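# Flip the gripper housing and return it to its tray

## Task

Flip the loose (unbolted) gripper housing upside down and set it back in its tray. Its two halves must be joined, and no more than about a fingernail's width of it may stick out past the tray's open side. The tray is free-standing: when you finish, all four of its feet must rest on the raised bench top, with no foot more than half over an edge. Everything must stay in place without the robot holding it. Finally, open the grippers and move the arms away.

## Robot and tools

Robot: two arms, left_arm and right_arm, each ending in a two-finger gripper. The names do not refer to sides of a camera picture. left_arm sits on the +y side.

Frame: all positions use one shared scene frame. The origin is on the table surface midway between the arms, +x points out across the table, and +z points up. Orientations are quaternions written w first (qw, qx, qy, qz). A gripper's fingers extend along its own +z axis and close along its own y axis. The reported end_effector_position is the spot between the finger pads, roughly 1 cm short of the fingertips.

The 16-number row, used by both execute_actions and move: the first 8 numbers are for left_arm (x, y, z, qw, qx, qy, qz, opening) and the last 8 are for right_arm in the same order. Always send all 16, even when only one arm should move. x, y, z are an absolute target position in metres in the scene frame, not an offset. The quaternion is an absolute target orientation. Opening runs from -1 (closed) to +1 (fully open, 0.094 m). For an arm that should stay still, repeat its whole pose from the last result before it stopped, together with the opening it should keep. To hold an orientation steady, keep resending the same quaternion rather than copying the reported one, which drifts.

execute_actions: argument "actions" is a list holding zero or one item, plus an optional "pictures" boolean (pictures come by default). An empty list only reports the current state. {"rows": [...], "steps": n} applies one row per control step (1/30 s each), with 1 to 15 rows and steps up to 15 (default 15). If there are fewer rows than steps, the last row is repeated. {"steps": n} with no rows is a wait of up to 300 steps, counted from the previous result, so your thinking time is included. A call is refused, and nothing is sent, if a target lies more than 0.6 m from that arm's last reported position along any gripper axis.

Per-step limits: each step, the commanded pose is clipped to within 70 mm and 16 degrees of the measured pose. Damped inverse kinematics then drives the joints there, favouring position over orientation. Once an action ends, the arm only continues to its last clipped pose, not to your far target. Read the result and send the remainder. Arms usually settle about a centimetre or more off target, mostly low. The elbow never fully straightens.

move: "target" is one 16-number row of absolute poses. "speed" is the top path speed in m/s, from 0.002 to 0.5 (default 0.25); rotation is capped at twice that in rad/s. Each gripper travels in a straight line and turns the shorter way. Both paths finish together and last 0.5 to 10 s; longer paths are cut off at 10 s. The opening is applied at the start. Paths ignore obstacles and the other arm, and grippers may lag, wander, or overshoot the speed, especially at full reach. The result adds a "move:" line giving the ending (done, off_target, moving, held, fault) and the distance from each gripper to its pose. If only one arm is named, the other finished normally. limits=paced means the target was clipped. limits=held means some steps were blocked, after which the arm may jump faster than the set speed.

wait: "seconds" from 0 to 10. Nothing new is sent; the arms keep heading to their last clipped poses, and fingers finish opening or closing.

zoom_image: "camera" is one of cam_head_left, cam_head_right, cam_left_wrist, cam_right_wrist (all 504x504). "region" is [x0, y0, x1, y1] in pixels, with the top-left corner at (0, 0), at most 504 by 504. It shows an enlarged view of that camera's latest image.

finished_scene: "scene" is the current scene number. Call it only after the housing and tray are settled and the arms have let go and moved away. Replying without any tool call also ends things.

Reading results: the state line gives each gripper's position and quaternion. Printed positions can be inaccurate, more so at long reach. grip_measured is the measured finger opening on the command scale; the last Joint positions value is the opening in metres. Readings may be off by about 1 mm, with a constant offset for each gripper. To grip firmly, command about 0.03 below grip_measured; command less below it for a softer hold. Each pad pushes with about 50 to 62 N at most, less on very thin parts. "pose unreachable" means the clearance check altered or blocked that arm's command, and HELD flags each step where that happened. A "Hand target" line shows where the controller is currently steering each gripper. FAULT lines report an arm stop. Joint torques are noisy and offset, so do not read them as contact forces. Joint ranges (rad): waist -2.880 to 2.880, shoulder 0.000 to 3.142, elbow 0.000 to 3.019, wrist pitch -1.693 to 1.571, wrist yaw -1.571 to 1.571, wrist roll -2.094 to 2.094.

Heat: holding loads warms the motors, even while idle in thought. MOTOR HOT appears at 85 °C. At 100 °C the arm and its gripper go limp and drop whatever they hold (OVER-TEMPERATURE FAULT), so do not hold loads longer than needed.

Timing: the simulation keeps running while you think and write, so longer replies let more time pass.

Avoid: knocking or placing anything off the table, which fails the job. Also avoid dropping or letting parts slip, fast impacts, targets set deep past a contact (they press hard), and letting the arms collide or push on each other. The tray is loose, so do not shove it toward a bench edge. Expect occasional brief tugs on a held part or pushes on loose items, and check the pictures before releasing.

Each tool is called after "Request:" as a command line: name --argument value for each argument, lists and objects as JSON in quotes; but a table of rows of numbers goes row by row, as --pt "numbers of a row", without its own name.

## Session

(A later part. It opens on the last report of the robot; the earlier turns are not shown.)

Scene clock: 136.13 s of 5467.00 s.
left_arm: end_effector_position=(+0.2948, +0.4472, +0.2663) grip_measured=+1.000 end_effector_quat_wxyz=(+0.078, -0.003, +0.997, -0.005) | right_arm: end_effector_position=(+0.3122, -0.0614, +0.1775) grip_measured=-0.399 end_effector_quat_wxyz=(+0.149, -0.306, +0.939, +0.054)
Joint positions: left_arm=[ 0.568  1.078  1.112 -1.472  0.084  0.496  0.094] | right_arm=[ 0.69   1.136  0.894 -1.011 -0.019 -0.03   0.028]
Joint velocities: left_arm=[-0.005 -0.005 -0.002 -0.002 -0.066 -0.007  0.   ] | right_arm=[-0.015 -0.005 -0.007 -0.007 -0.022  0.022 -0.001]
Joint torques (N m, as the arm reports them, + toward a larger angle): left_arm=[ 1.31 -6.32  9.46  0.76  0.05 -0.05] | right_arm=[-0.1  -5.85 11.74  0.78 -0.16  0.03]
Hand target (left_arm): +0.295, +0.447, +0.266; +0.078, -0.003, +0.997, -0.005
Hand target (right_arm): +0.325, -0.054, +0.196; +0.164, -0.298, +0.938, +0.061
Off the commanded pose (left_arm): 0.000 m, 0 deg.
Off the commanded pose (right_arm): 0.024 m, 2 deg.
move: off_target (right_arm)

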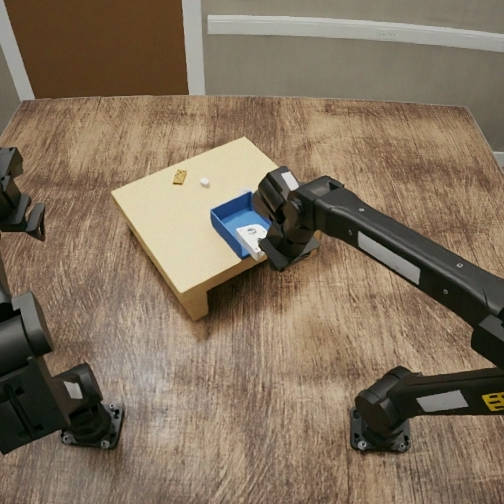

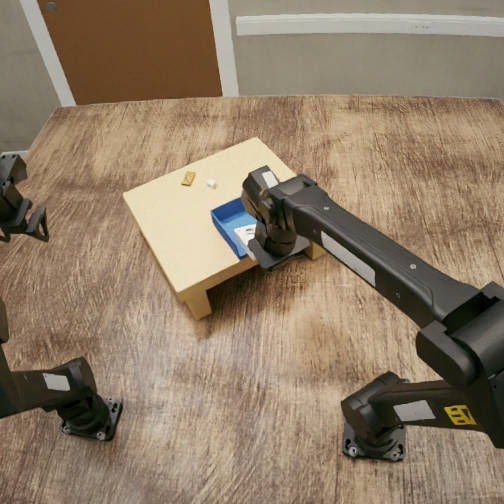

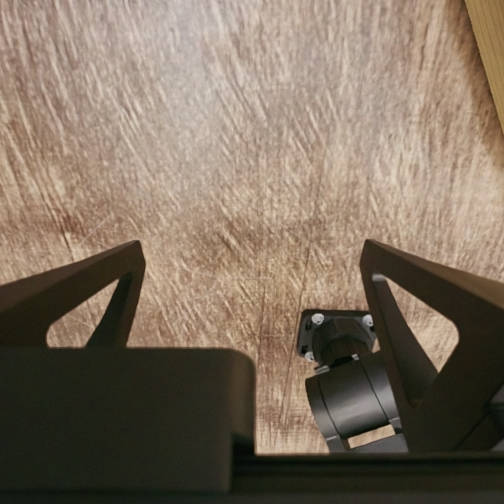

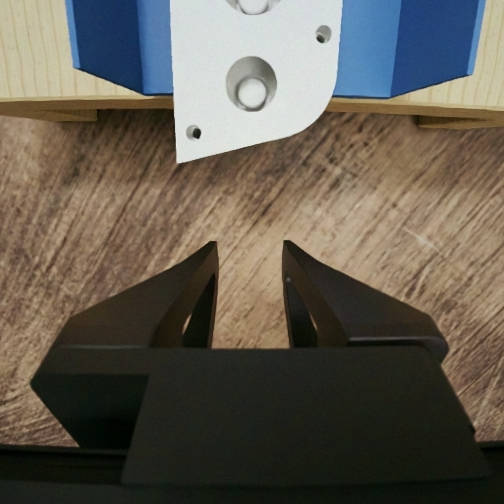

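Request:
execute_actions --actions '[{"rows":[[0.2948,0.4472,0.2663,0.078,-0.003,0.997,-0.005,1,0.3262,-0.0525,0.197,0.1656,-0.2961,0.9392,0.0522,-0.4],[0.2948,0.4472,0.2663,0.078,-0.003,0.997,-0.005,1,0.3284,-0.0509,0.197,0.1656,-0.2961,0.9392,0.0522,-0.4],[0.2948,0.4472,0.2663,0.078,-0.003,0.997,-0.005,1,0.3306,-0.0494,0.197,0.1656,-0.2961,0.9392,0.0522,-0.4],[0.2948,0.4472,0.2663,0.078,-0.003,0.997,-0.005,1,0.3328,-0.0478,0.197,0.1656,-0.2961,0.9392,0.0522,-0.4],[0.2948,0.4472,0.2663,0.078,-0.003,0.997,-0.005,1,0.3350,-0.0463,0.197,0.1656,-0.2961,0.9392,0.0522,-0.4],[0.2948,0.4472,0.2663,0.078,-0.003,0.997,-0.005,1,0.3372,-0.0447,0.197,0.1656,-0.2961,0.9392,0.0522,-0.4],[0.2948,0.4472,0.2663,0.078,-0.003,0.997,-0.005,1,0.3394,-0.0432,0.197,0.1656,-0.2961,0.9392,0.0522,-0.4],[0.2948,0.4472,0.2663,0.078,-0.003,0.997,-0.005,1,0.3416,-0.0416,0.197,0.1656,-0.2961,0.9392,0.0522,-0.4],[0.2948,0.4472,0.2663,0.078,-0.003,0.997,-0.005,1,0.3438,-0.0401,0.197,0.1656,-0.2961,0.9392,0.0522,-0.4],[0.2948,0.4472,0.2663,0.078,-0.003,0.997,-0.005,1,0.3460,-0.0385,0.197,0.1656,-0.2961,0.9392,0.0522,-0.4],[0.2948,0.4472,0.2663,0.078,-0.003,0.997,-0.005,1,0.3482,-0.0370,0.197,0.1656,-0.2961,0.9392,0.0522,-0.4],[0.2948,0.4472,0.2663,0.078,-0.003,0.997,-0.005,1,0.3504,-0.0354,0.197,0.1656,-0.2961,0.9392,0.0522,-0.4],[0.2948,0.4472,0.2663,0.078,-0.003,0.997,-0.005,1,0.3526,-0.0339,0.197,0.1656,-0.2961,0.9392,0.0522,-0.4],[0.2948,0.4472,0.2663,0.078,-0.003,0.997,-0.005,1,0.3548,-0.0323,0.197,0.1656,-0.2961,0.9392,0.0522,-0.4],[0.2948,0.4472,0.2663,0.078,-0.003,0.997,-0.005,1,0.3570,-0.0308,0.197,0.1656,-0.2961,0.9392,0.0522,-0.4]],"steps":15}]'

Scene clock: 144.07 s of 5467.00 s.
left_arm: end_effector_position=(+0.2948, +0.4472, +0.2663) grip_measured=+1.000 end_effector_quat_wxyz=(+0.078, -0.003, +0.997, -0.005) | right_arm: end_effector_position=(+0.3372, -0.0469, +0.1788) grip_measured=-0.399 end_effector_quat_wxyz=(+0.144, -0.299, +0.942, +0.047)
Joint positions: left_arm=[ 0.568  1.078  1.112 -1.472  0.084  0.496  0.094] | right_arm=[ 0.69   1.225  0.97  -1.012 -0.007 -0.016  0.028]
Joint velocities: left_arm=[-0.005 -0.015 -0.012 -0.017  0.022 -0.007  0.   ] | right_arm=[-0.015  0.21   0.164  0.012  0.022  0.037 -0.001]
Joint torques (N m, as the arm reports them, + toward a larger angle): left_arm=[ 1.4  -6.3   9.42  0.75  0.07 -0.05] | right_arm=[ 0.94 -6.98 11.81  1.42  0.17  0.04]
Hand target (left_arm): +0.295, +0.447, +0.266; +0.078, -0.003, +0.997, -0.005
Hand target (right_arm): +0.355, -0.032, +0.198; +0.166, -0.296, +0.939, +0.052
Off the commanded pose (left_arm): 0.000 m, 0 deg.
Off the commanded pose (right_arm): 0.031 m, 3 deg.
Steps of this call (steps 1 to 90: nothing new was sent; then 4.43 s passed at rest; steps 91 to 105: all 15 steps of this action). Readings (end_effector_position):
91: left_arm (+0.2948, +0.4472, +0.2663) | right_arm (+0.3126, -0.0622, +0.1774)
92: left_arm (+0.2948, +0.4472, +0.2663) | right_arm (+0.3131, -0.0628, +0.1776)
94: left_arm (+0.2948, +0.4472, +0.2663) | right_arm (+0.3149, -0.0619, +0.1784)
98: left_arm (+0.2948, +0.4472, +0.2663) | right_arm (+0.3231, -0.0565, +0.1803)
105: the state above

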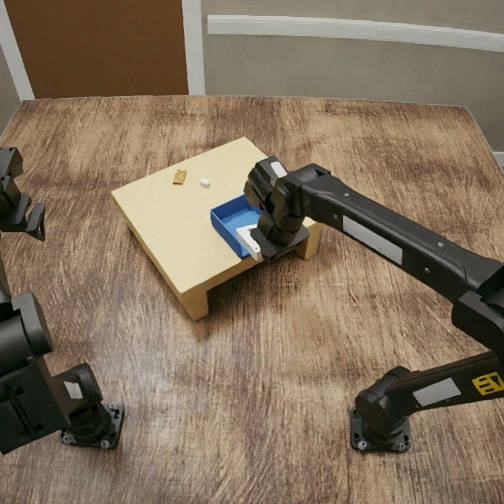

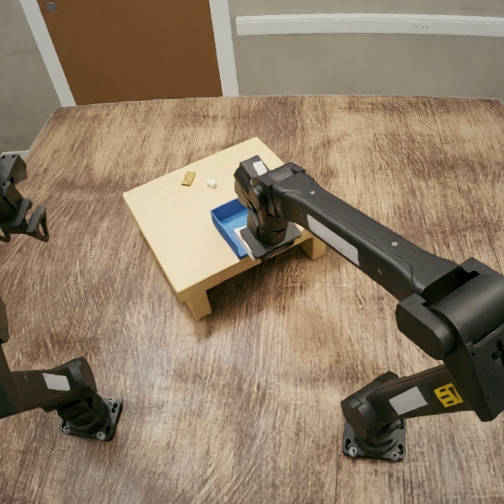

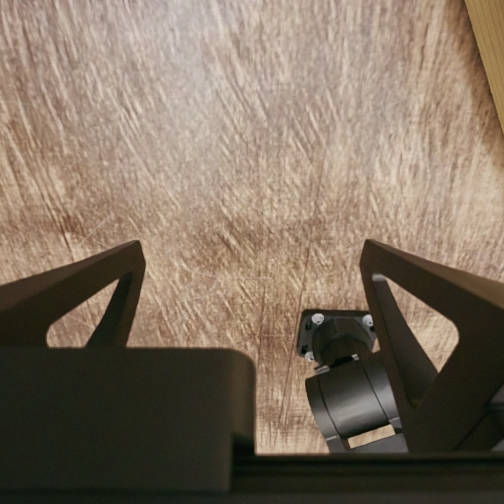

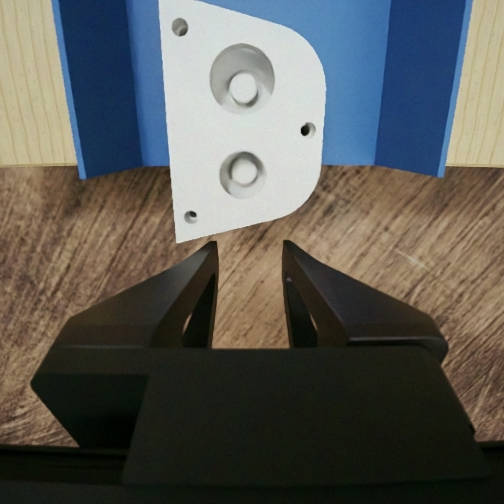

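Request:
execute_actions --actions '[{"rows":[[0.2948,0.4472,0.2663,0.078,-0.003,0.997,-0.005,1,0.3575,-0.0280,0.198,0.1656,-0.2961,0.9392,0.0522,-0.4],[0.2948,0.4472,0.2663,0.078,-0.003,0.997,-0.005,1,0.3584,-0.0250,0.198,0.1656,-0.2961,0.9392,0.0522,-0.4],[0.2948,0.4472,0.2663,0.078,-0.003,0.997,-0.005,1,0.3604,-0.0230,0.198,0.1656,-0.2961,0.9392,0.0522,-0.4],[0.2948,0.4472,0.2663,0.078,-0.003,0.997,-0.005,1,0.3624,-0.0214,0.198,0.1656,-0.2961,0.9392,0.0522,-0.4],[0.2948,0.4472,0.2663,0.078,-0.003,0.997,-0.005,1,0.3644,-0.0200,0.198,0.1656,-0.2961,0.9392,0.0522,-0.4],[0.2948,0.4472,0.2663,0.078,-0.003,0.997,-0.005,1,0.3664,-0.0186,0.198,0.1656,-0.2961,0.9392,0.0522,-0.4],[0.2948,0.4472,0.2663,0.078,-0.003,0.997,-0.005,1,0.3684,-0.0172,0.198,0.1656,-0.2961,0.9392,0.0522,-0.4],[0.2948,0.4472,0.2663,0.078,-0.003,0.997,-0.005,1,0.3704,-0.0158,0.198,0.1656,-0.2961,0.9392,0.0522,-0.4],[0.2948,0.4472,0.2663,0.078,-0.003,0.997,-0.005,1,0.3724,-0.0144,0.198,0.1656,-0.2961,0.9392,0.0522,-0.4],[0.2948,0.4472,0.2663,0.078,-0.003,0.997,-0.005,1,0.3744,-0.0130,0.198,0.1656,-0.2961,0.9392,0.0522,-0.4],[0.2948,0.4472,0.2663,0.078,-0.003,0.997,-0.005,1,0.3764,-0.0116,0.198,0.1656,-0.2961,0.9392,0.0522,-0.4],[0.2948,0.4472,0.2663,0.078,-0.003,0.997,-0.005,1,0.3784,-0.0102,0.198,0.1656,-0.2961,0.9392,0.0522,-0.4],[0.2948,0.4472,0.2663,0.078,-0.003,0.997,-0.005,1,0.3804,-0.0088,0.198,0.1656,-0.2961,0.9392,0.0522,-0.4],[0.2948,0.4472,0.2663,0.078,-0.003,0.997,-0.005,1,0.3824,-0.0074,0.198,0.1656,-0.2961,0.9392,0.0522,-0.4],[0.2948,0.4472,0.2663,0.078,-0.003,0.997,-0.005,1,0.3844,-0.0060,0.198,0.1656,-0.2961,0.9392,0.0522,-0.4]],"steps":15}]'

Request:
execute_actions --actions '[{"rows":[[0.2948,0.4472,0.2663,0.078,-0.003,0.997,-0.005,1,0.386,-0.0049,0.198,0.1656,-0.2961,0.9392,0.0522,-0.4],[0.2948,0.4472,0.2663,0.078,-0.003,0.997,-0.005,1,0.3875,-0.0038,0.198,0.1656,-0.2961,0.9392,0.0522,-0.4]],"steps":12}]'

Scene clock: 152.40 s of 5467.00 s.
left_arm: end_effector_position=(+0.2948, +0.4472, +0.2663) grip_measured=+1.000 end_effector_quat_wxyz=(+0.078, -0.003, +0.997, -0.005) | right_arm: end_effector_position=(+0.3635, -0.0229, +0.1809) grip_measured=-0.399 end_effector_quat_wxyz=(+0.143, -0.300, +0.942, +0.046)
Joint positions: left_arm=[ 0.568  1.078  1.112 -1.472  0.084  0.496  0.094] | right_arm=[ 0.704  1.32   1.06  -1.009 -0.003 -0.005  0.028]
Joint velocities: left_arm=[-0.015  0.005  0.007 -0.012 -0.051  0.022  0.   ] | right_arm=[-0.005  0.181  0.154  0.007 -0.037  0.051 -0.001]
Joint torques (N m, as the arm reports them, + toward a larger angle): left_arm=[ 1.34 -6.4   9.49  0.72  0.05 -0.04] | right_arm=[ 0.88 -8.99 11.74  1.45  0.17  0.03]
Hand target (left_arm): +0.295, +0.447, +0.266; +0.078, -0.003, +0.997, -0.005
Hand target (right_arm): +0.382, -0.007, +0.199; +0.166, -0.296, +0.939, +0.052
Off the commanded pose (left_arm): 0.000 m, 0 deg.
Off the commanded pose (right_arm): 0.032 m, 3 deg.
Steps of this call (steps 1 to 90: nothing new was sent; then 4.83 s passed at rest; steps 91 to 105: all 15 steps of this action). Readings (end_effector_position):
91: left_arm (+0.2948, +0.4472, +0.2663) | right_arm (+0.3410, -0.0443, +0.1778)
92: left_arm (+0.2948, +0.4472, +0.2663) | right_arm (+0.3413, -0.0439, +0.1781)
94: left_arm (+0.2948, +0.4472, +0.2663) | right_arm (+0.3427, -0.0411, +0.1796)
98: left_arm (+0.2948, +0.4472, +0.2663) | right_arm (+0.3496, -0.0327, +0.1824)
105: the state above

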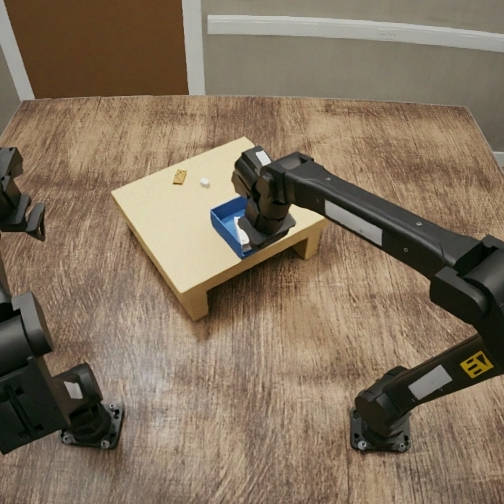

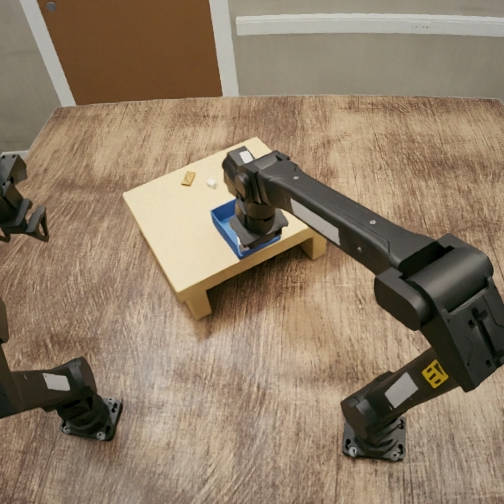

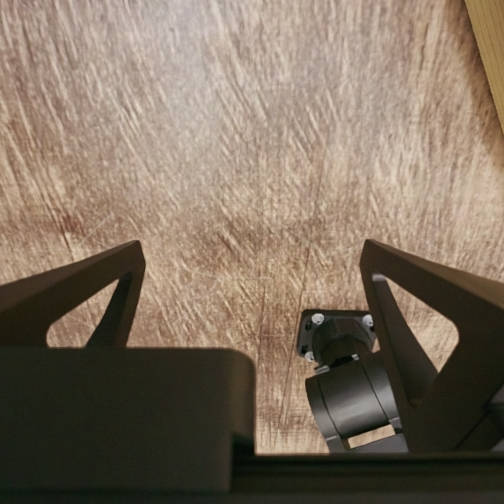

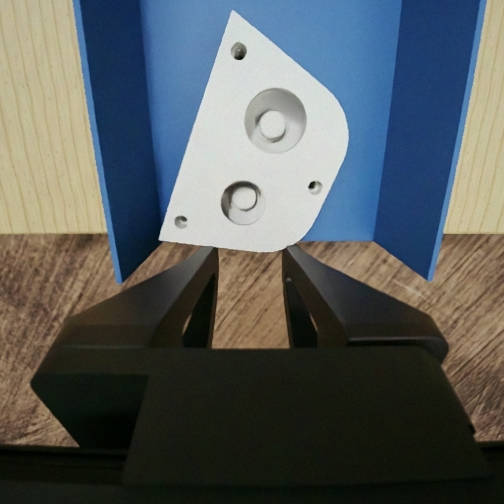

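Scene clock: 152.80 s of 5467.00 s.
left_arm: end_effector_position=(+0.2948, +0.4472, +0.2663) grip_measured=+1.000 end_effector_quat_wxyz=(+0.078, -0.003, +0.997, -0.005) | right_arm: end_effector_position=(+0.3711, -0.0176, +0.1800) grip_measured=-0.399 end_effector_quat_wxyz=(+0.142, -0.300, +0.942, +0.046)
Joint positions: left_arm=[ 0.568  1.078  1.112 -1.472  0.084  0.496  0.094] | right_arm=[ 0.704  1.346  1.082 -1.007 -0.003 -0.005  0.028]
Joint velocities: left_arm=[ 0.015 -0.005  0.002 -0.017 -0.022  0.007  0.   ] | right_arm=[-0.015 -0.005 -0.002  0.012 -0.007 -0.066 -0.   ]
Joint torques (N m, as the arm reports them, + toward a larger angle): left_arm=[ 1.27 -6.3   9.49  0.77  0.05 -0.05] | right_arm=[ 0.86 -9.25 11.65  1.44  0.17  0.04]
Hand target (left_arm): +0.295, +0.447, +0.266; +0.078, -0.003, +0.997, -0.005
Hand target (right_arm): +0.386, -0.005, +0.199; +0.166, -0.296, +0.939, +0.052
Off the commanded pose (left_arm): 0.000 m, 0 deg.
Off the commanded pose (right_arm): 0.028 m, 3 deg.
Steps of this call (steps 1 to 12: all 12 steps of this action). Readings (end_effector_position):
1: left_arm (+0.2948, +0.4472, +0.2663) | right_arm (+0.3654, -0.0215, +0.1808)
2: left_arm (+0.2948, +0.4472, +0.2663) | right_arm (+0.3671, -0.0203, +0.1804)
4: left_arm (+0.2948, +0.4472, +0.2663) | right_arm (+0.3700, -0.0183, +0.1802)
8: left_arm (+0.2948, +0.4472, +0.2663) | right_arm (+0.3711, -0.0176, +0.1800)
12: the state above

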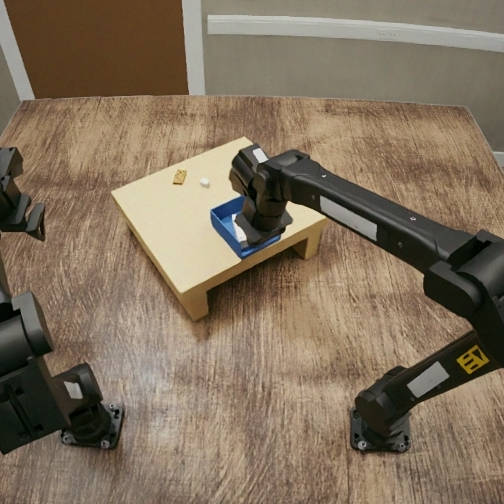

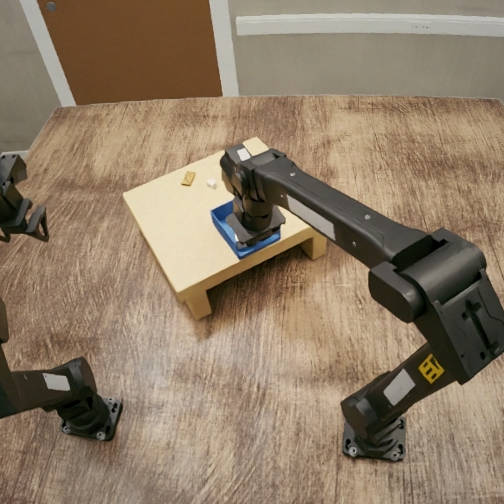

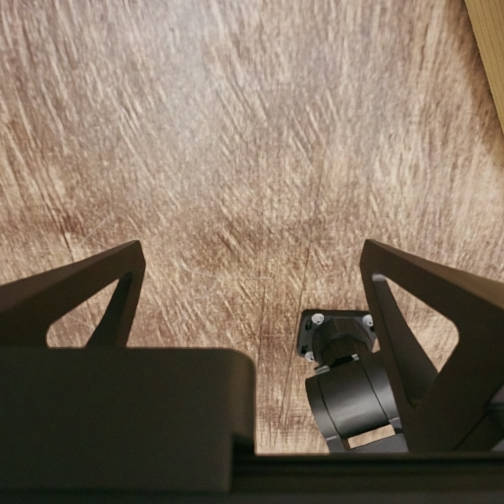

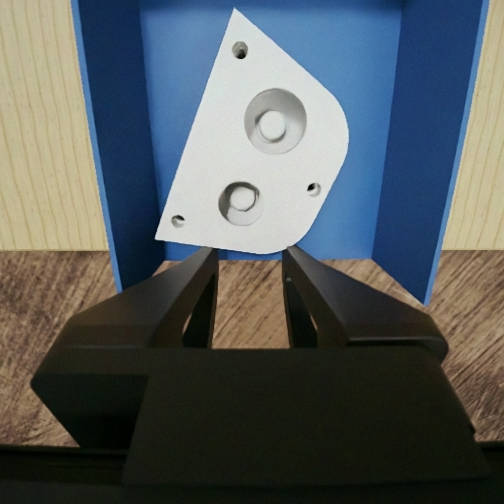

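Inside. Retreat.

Request:
move --target '[0.2948,0.4472,0.2663,0.078,-0.003,0.997,-0.005,1,0.335,-0.043,0.19,0.1656,-0.2961,0.9392,0.0522,-0.4]' --speed 0.1

Request:
move --target '[0.2948,0.4472,0.2663,0.078,-0.003,0.997,-0.005,1,0.26,-0.2,0.25,0.1656,-0.2961,0.9392,0.0522,0.5]' --speed 0.3

Request:
zoom_image --camera "cam_head_left" --region '[190,170,310,280]'

Scene clock: 156.80 s of 5467.00 s.
left_arm: end_effector_position=(+0.2948, +0.4472, +0.2663) grip_measured=+1.000 end_effector_quat_wxyz=(+0.078, -0.003, +0.997, -0.005) | right_arm: end_effector_position=(+0.3342, -0.0434, +0.1944) grip_measured=-0.399 end_effector_quat_wxyz=(+0.166, -0.298, +0.938, +0.053)
Joint positions: left_arm=[ 0.568  1.078  1.112 -1.472  0.084  0.496  0.094] | right_arm=[ 0.704  1.186  0.97  -1.006 -0.003 -0.005  0.028]
Joint velocities: left_arm=[ 0.005 -0.015 -0.007 -0.007 -0.037 -0.037  0.   ] | right_arm=[-0.015  0.005  0.002  0.002 -0.051 -0.007 -0.   ]
Joint torques (N m, as the arm reports them, + toward a larger angle): left_arm=[ 1.21 -6.31  9.45  0.75  0.05 -0.04] | right_arm=[ 0.41 -7.43  7.52  1.53  0.14  0.  ]
Hand target (left_arm): +0.295, +0.447, +0.266; +0.078, -0.003, +0.997, -0.005
Hand target (right_arm): +0.335, -0.043, +0.190; +0.166, -0.296, +0.939, +0.052
Off the commanded pose (left_arm): 0.000 m, 0 deg.
Off the commanded pose (right_arm): 0.004 m, 0 deg.
After step 90, 0.20 s passed at rest.
move: done

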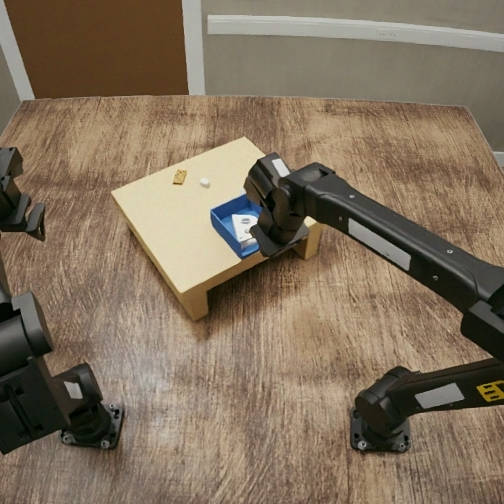

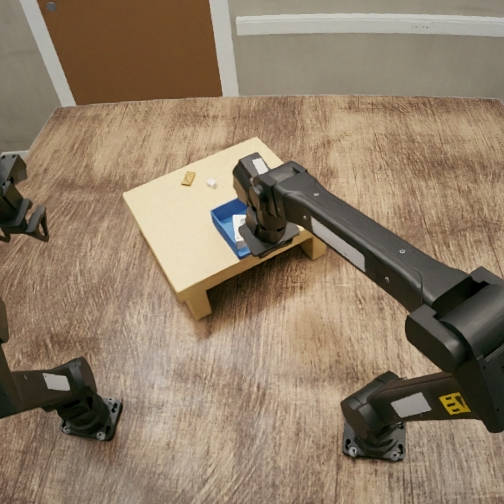

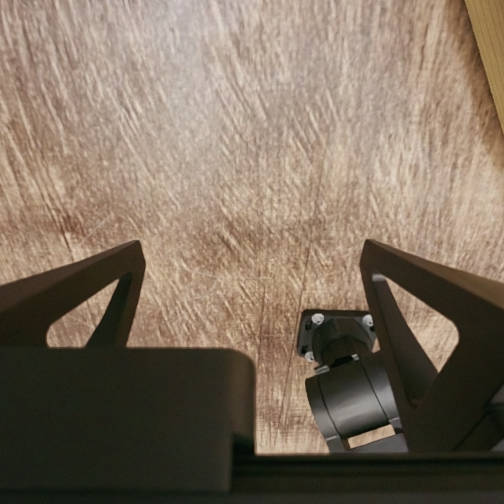

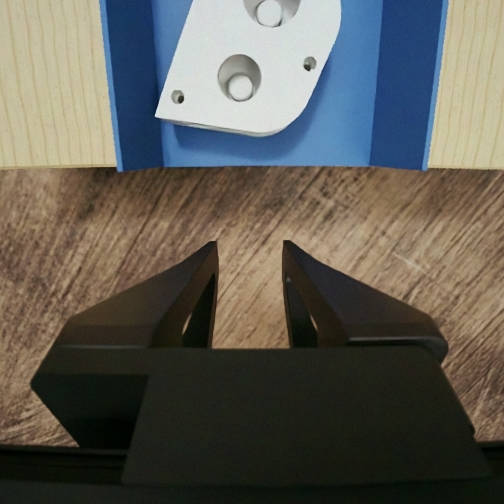

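Scene clock: 158.10 s of 5467.00 s.
left_arm: end_effector_position=(+0.2948, +0.4472, +0.2663) grip_measured=+1.000 end_effector_quat_wxyz=(+0.078, -0.003, +0.997, -0.005) | right_arm: end_effector_position=(+0.2617, -0.2033, +0.2559) grip_measured=+0.499 end_effector_quat_wxyz=(+0.180, -0.291, +0.939, +0.044)
Joint positions: left_arm=[ 0.568  1.078  1.112 -1.472  0.084  0.496  0.094] | right_arm=[ 0.278  0.778  0.885 -1.327 -0.127 -0.393  0.07 ]
Joint velocities: left_arm=[-0.005  0.005 -0.022 -0.007  0.022 -0.007  0.   ] | right_arm=[-0.005 -0.005  0.007 -0.002 -0.022 -0.051 -0.   ]
Joint torques (N m, as the arm reports them, + toward a larger angle): left_arm=[ 1.33 -6.39  9.47  0.75  0.06 -0.05] | right_arm=[ 0.4  -0.82  7.83  0.79 -0.26 -0.16]
Hand target (left_arm): +0.295, +0.447, +0.266; +0.078, -0.003, +0.997, -0.005
Hand target (right_arm): +0.259, -0.203, +0.250; +0.168, -0.297, +0.939, +0.047
Off the commanded pose (left_arm): 0.000 m, 0 deg.
Off the commanded pose (right_arm): 0.007 m, 2 deg.
move: done

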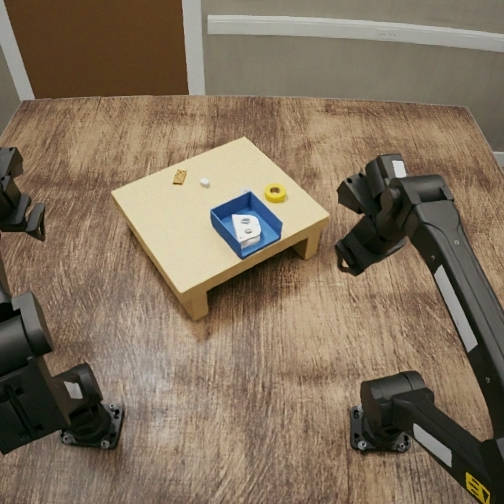

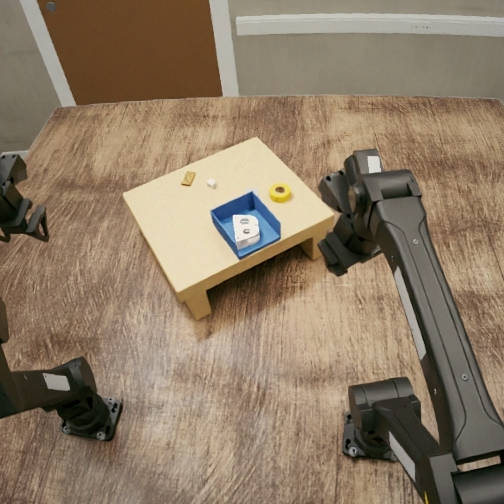

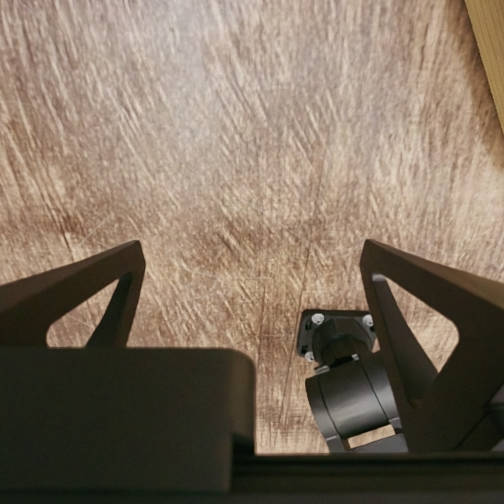

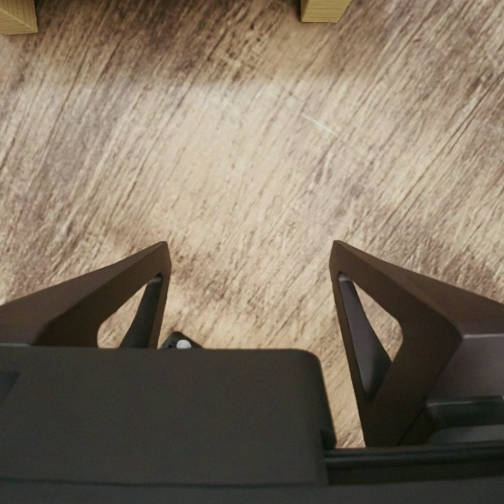

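Region (190, 170, 310, 280) of cam_head_left's 504x504 image, scaled by 4.200, with more detail than that image has; it fills the top 462 rows of this view, and the rest is white.

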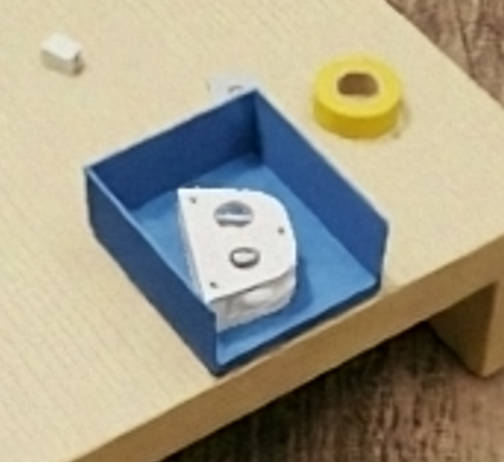

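Request:
finished_scene --scene 2

The scene is finished: the task was done.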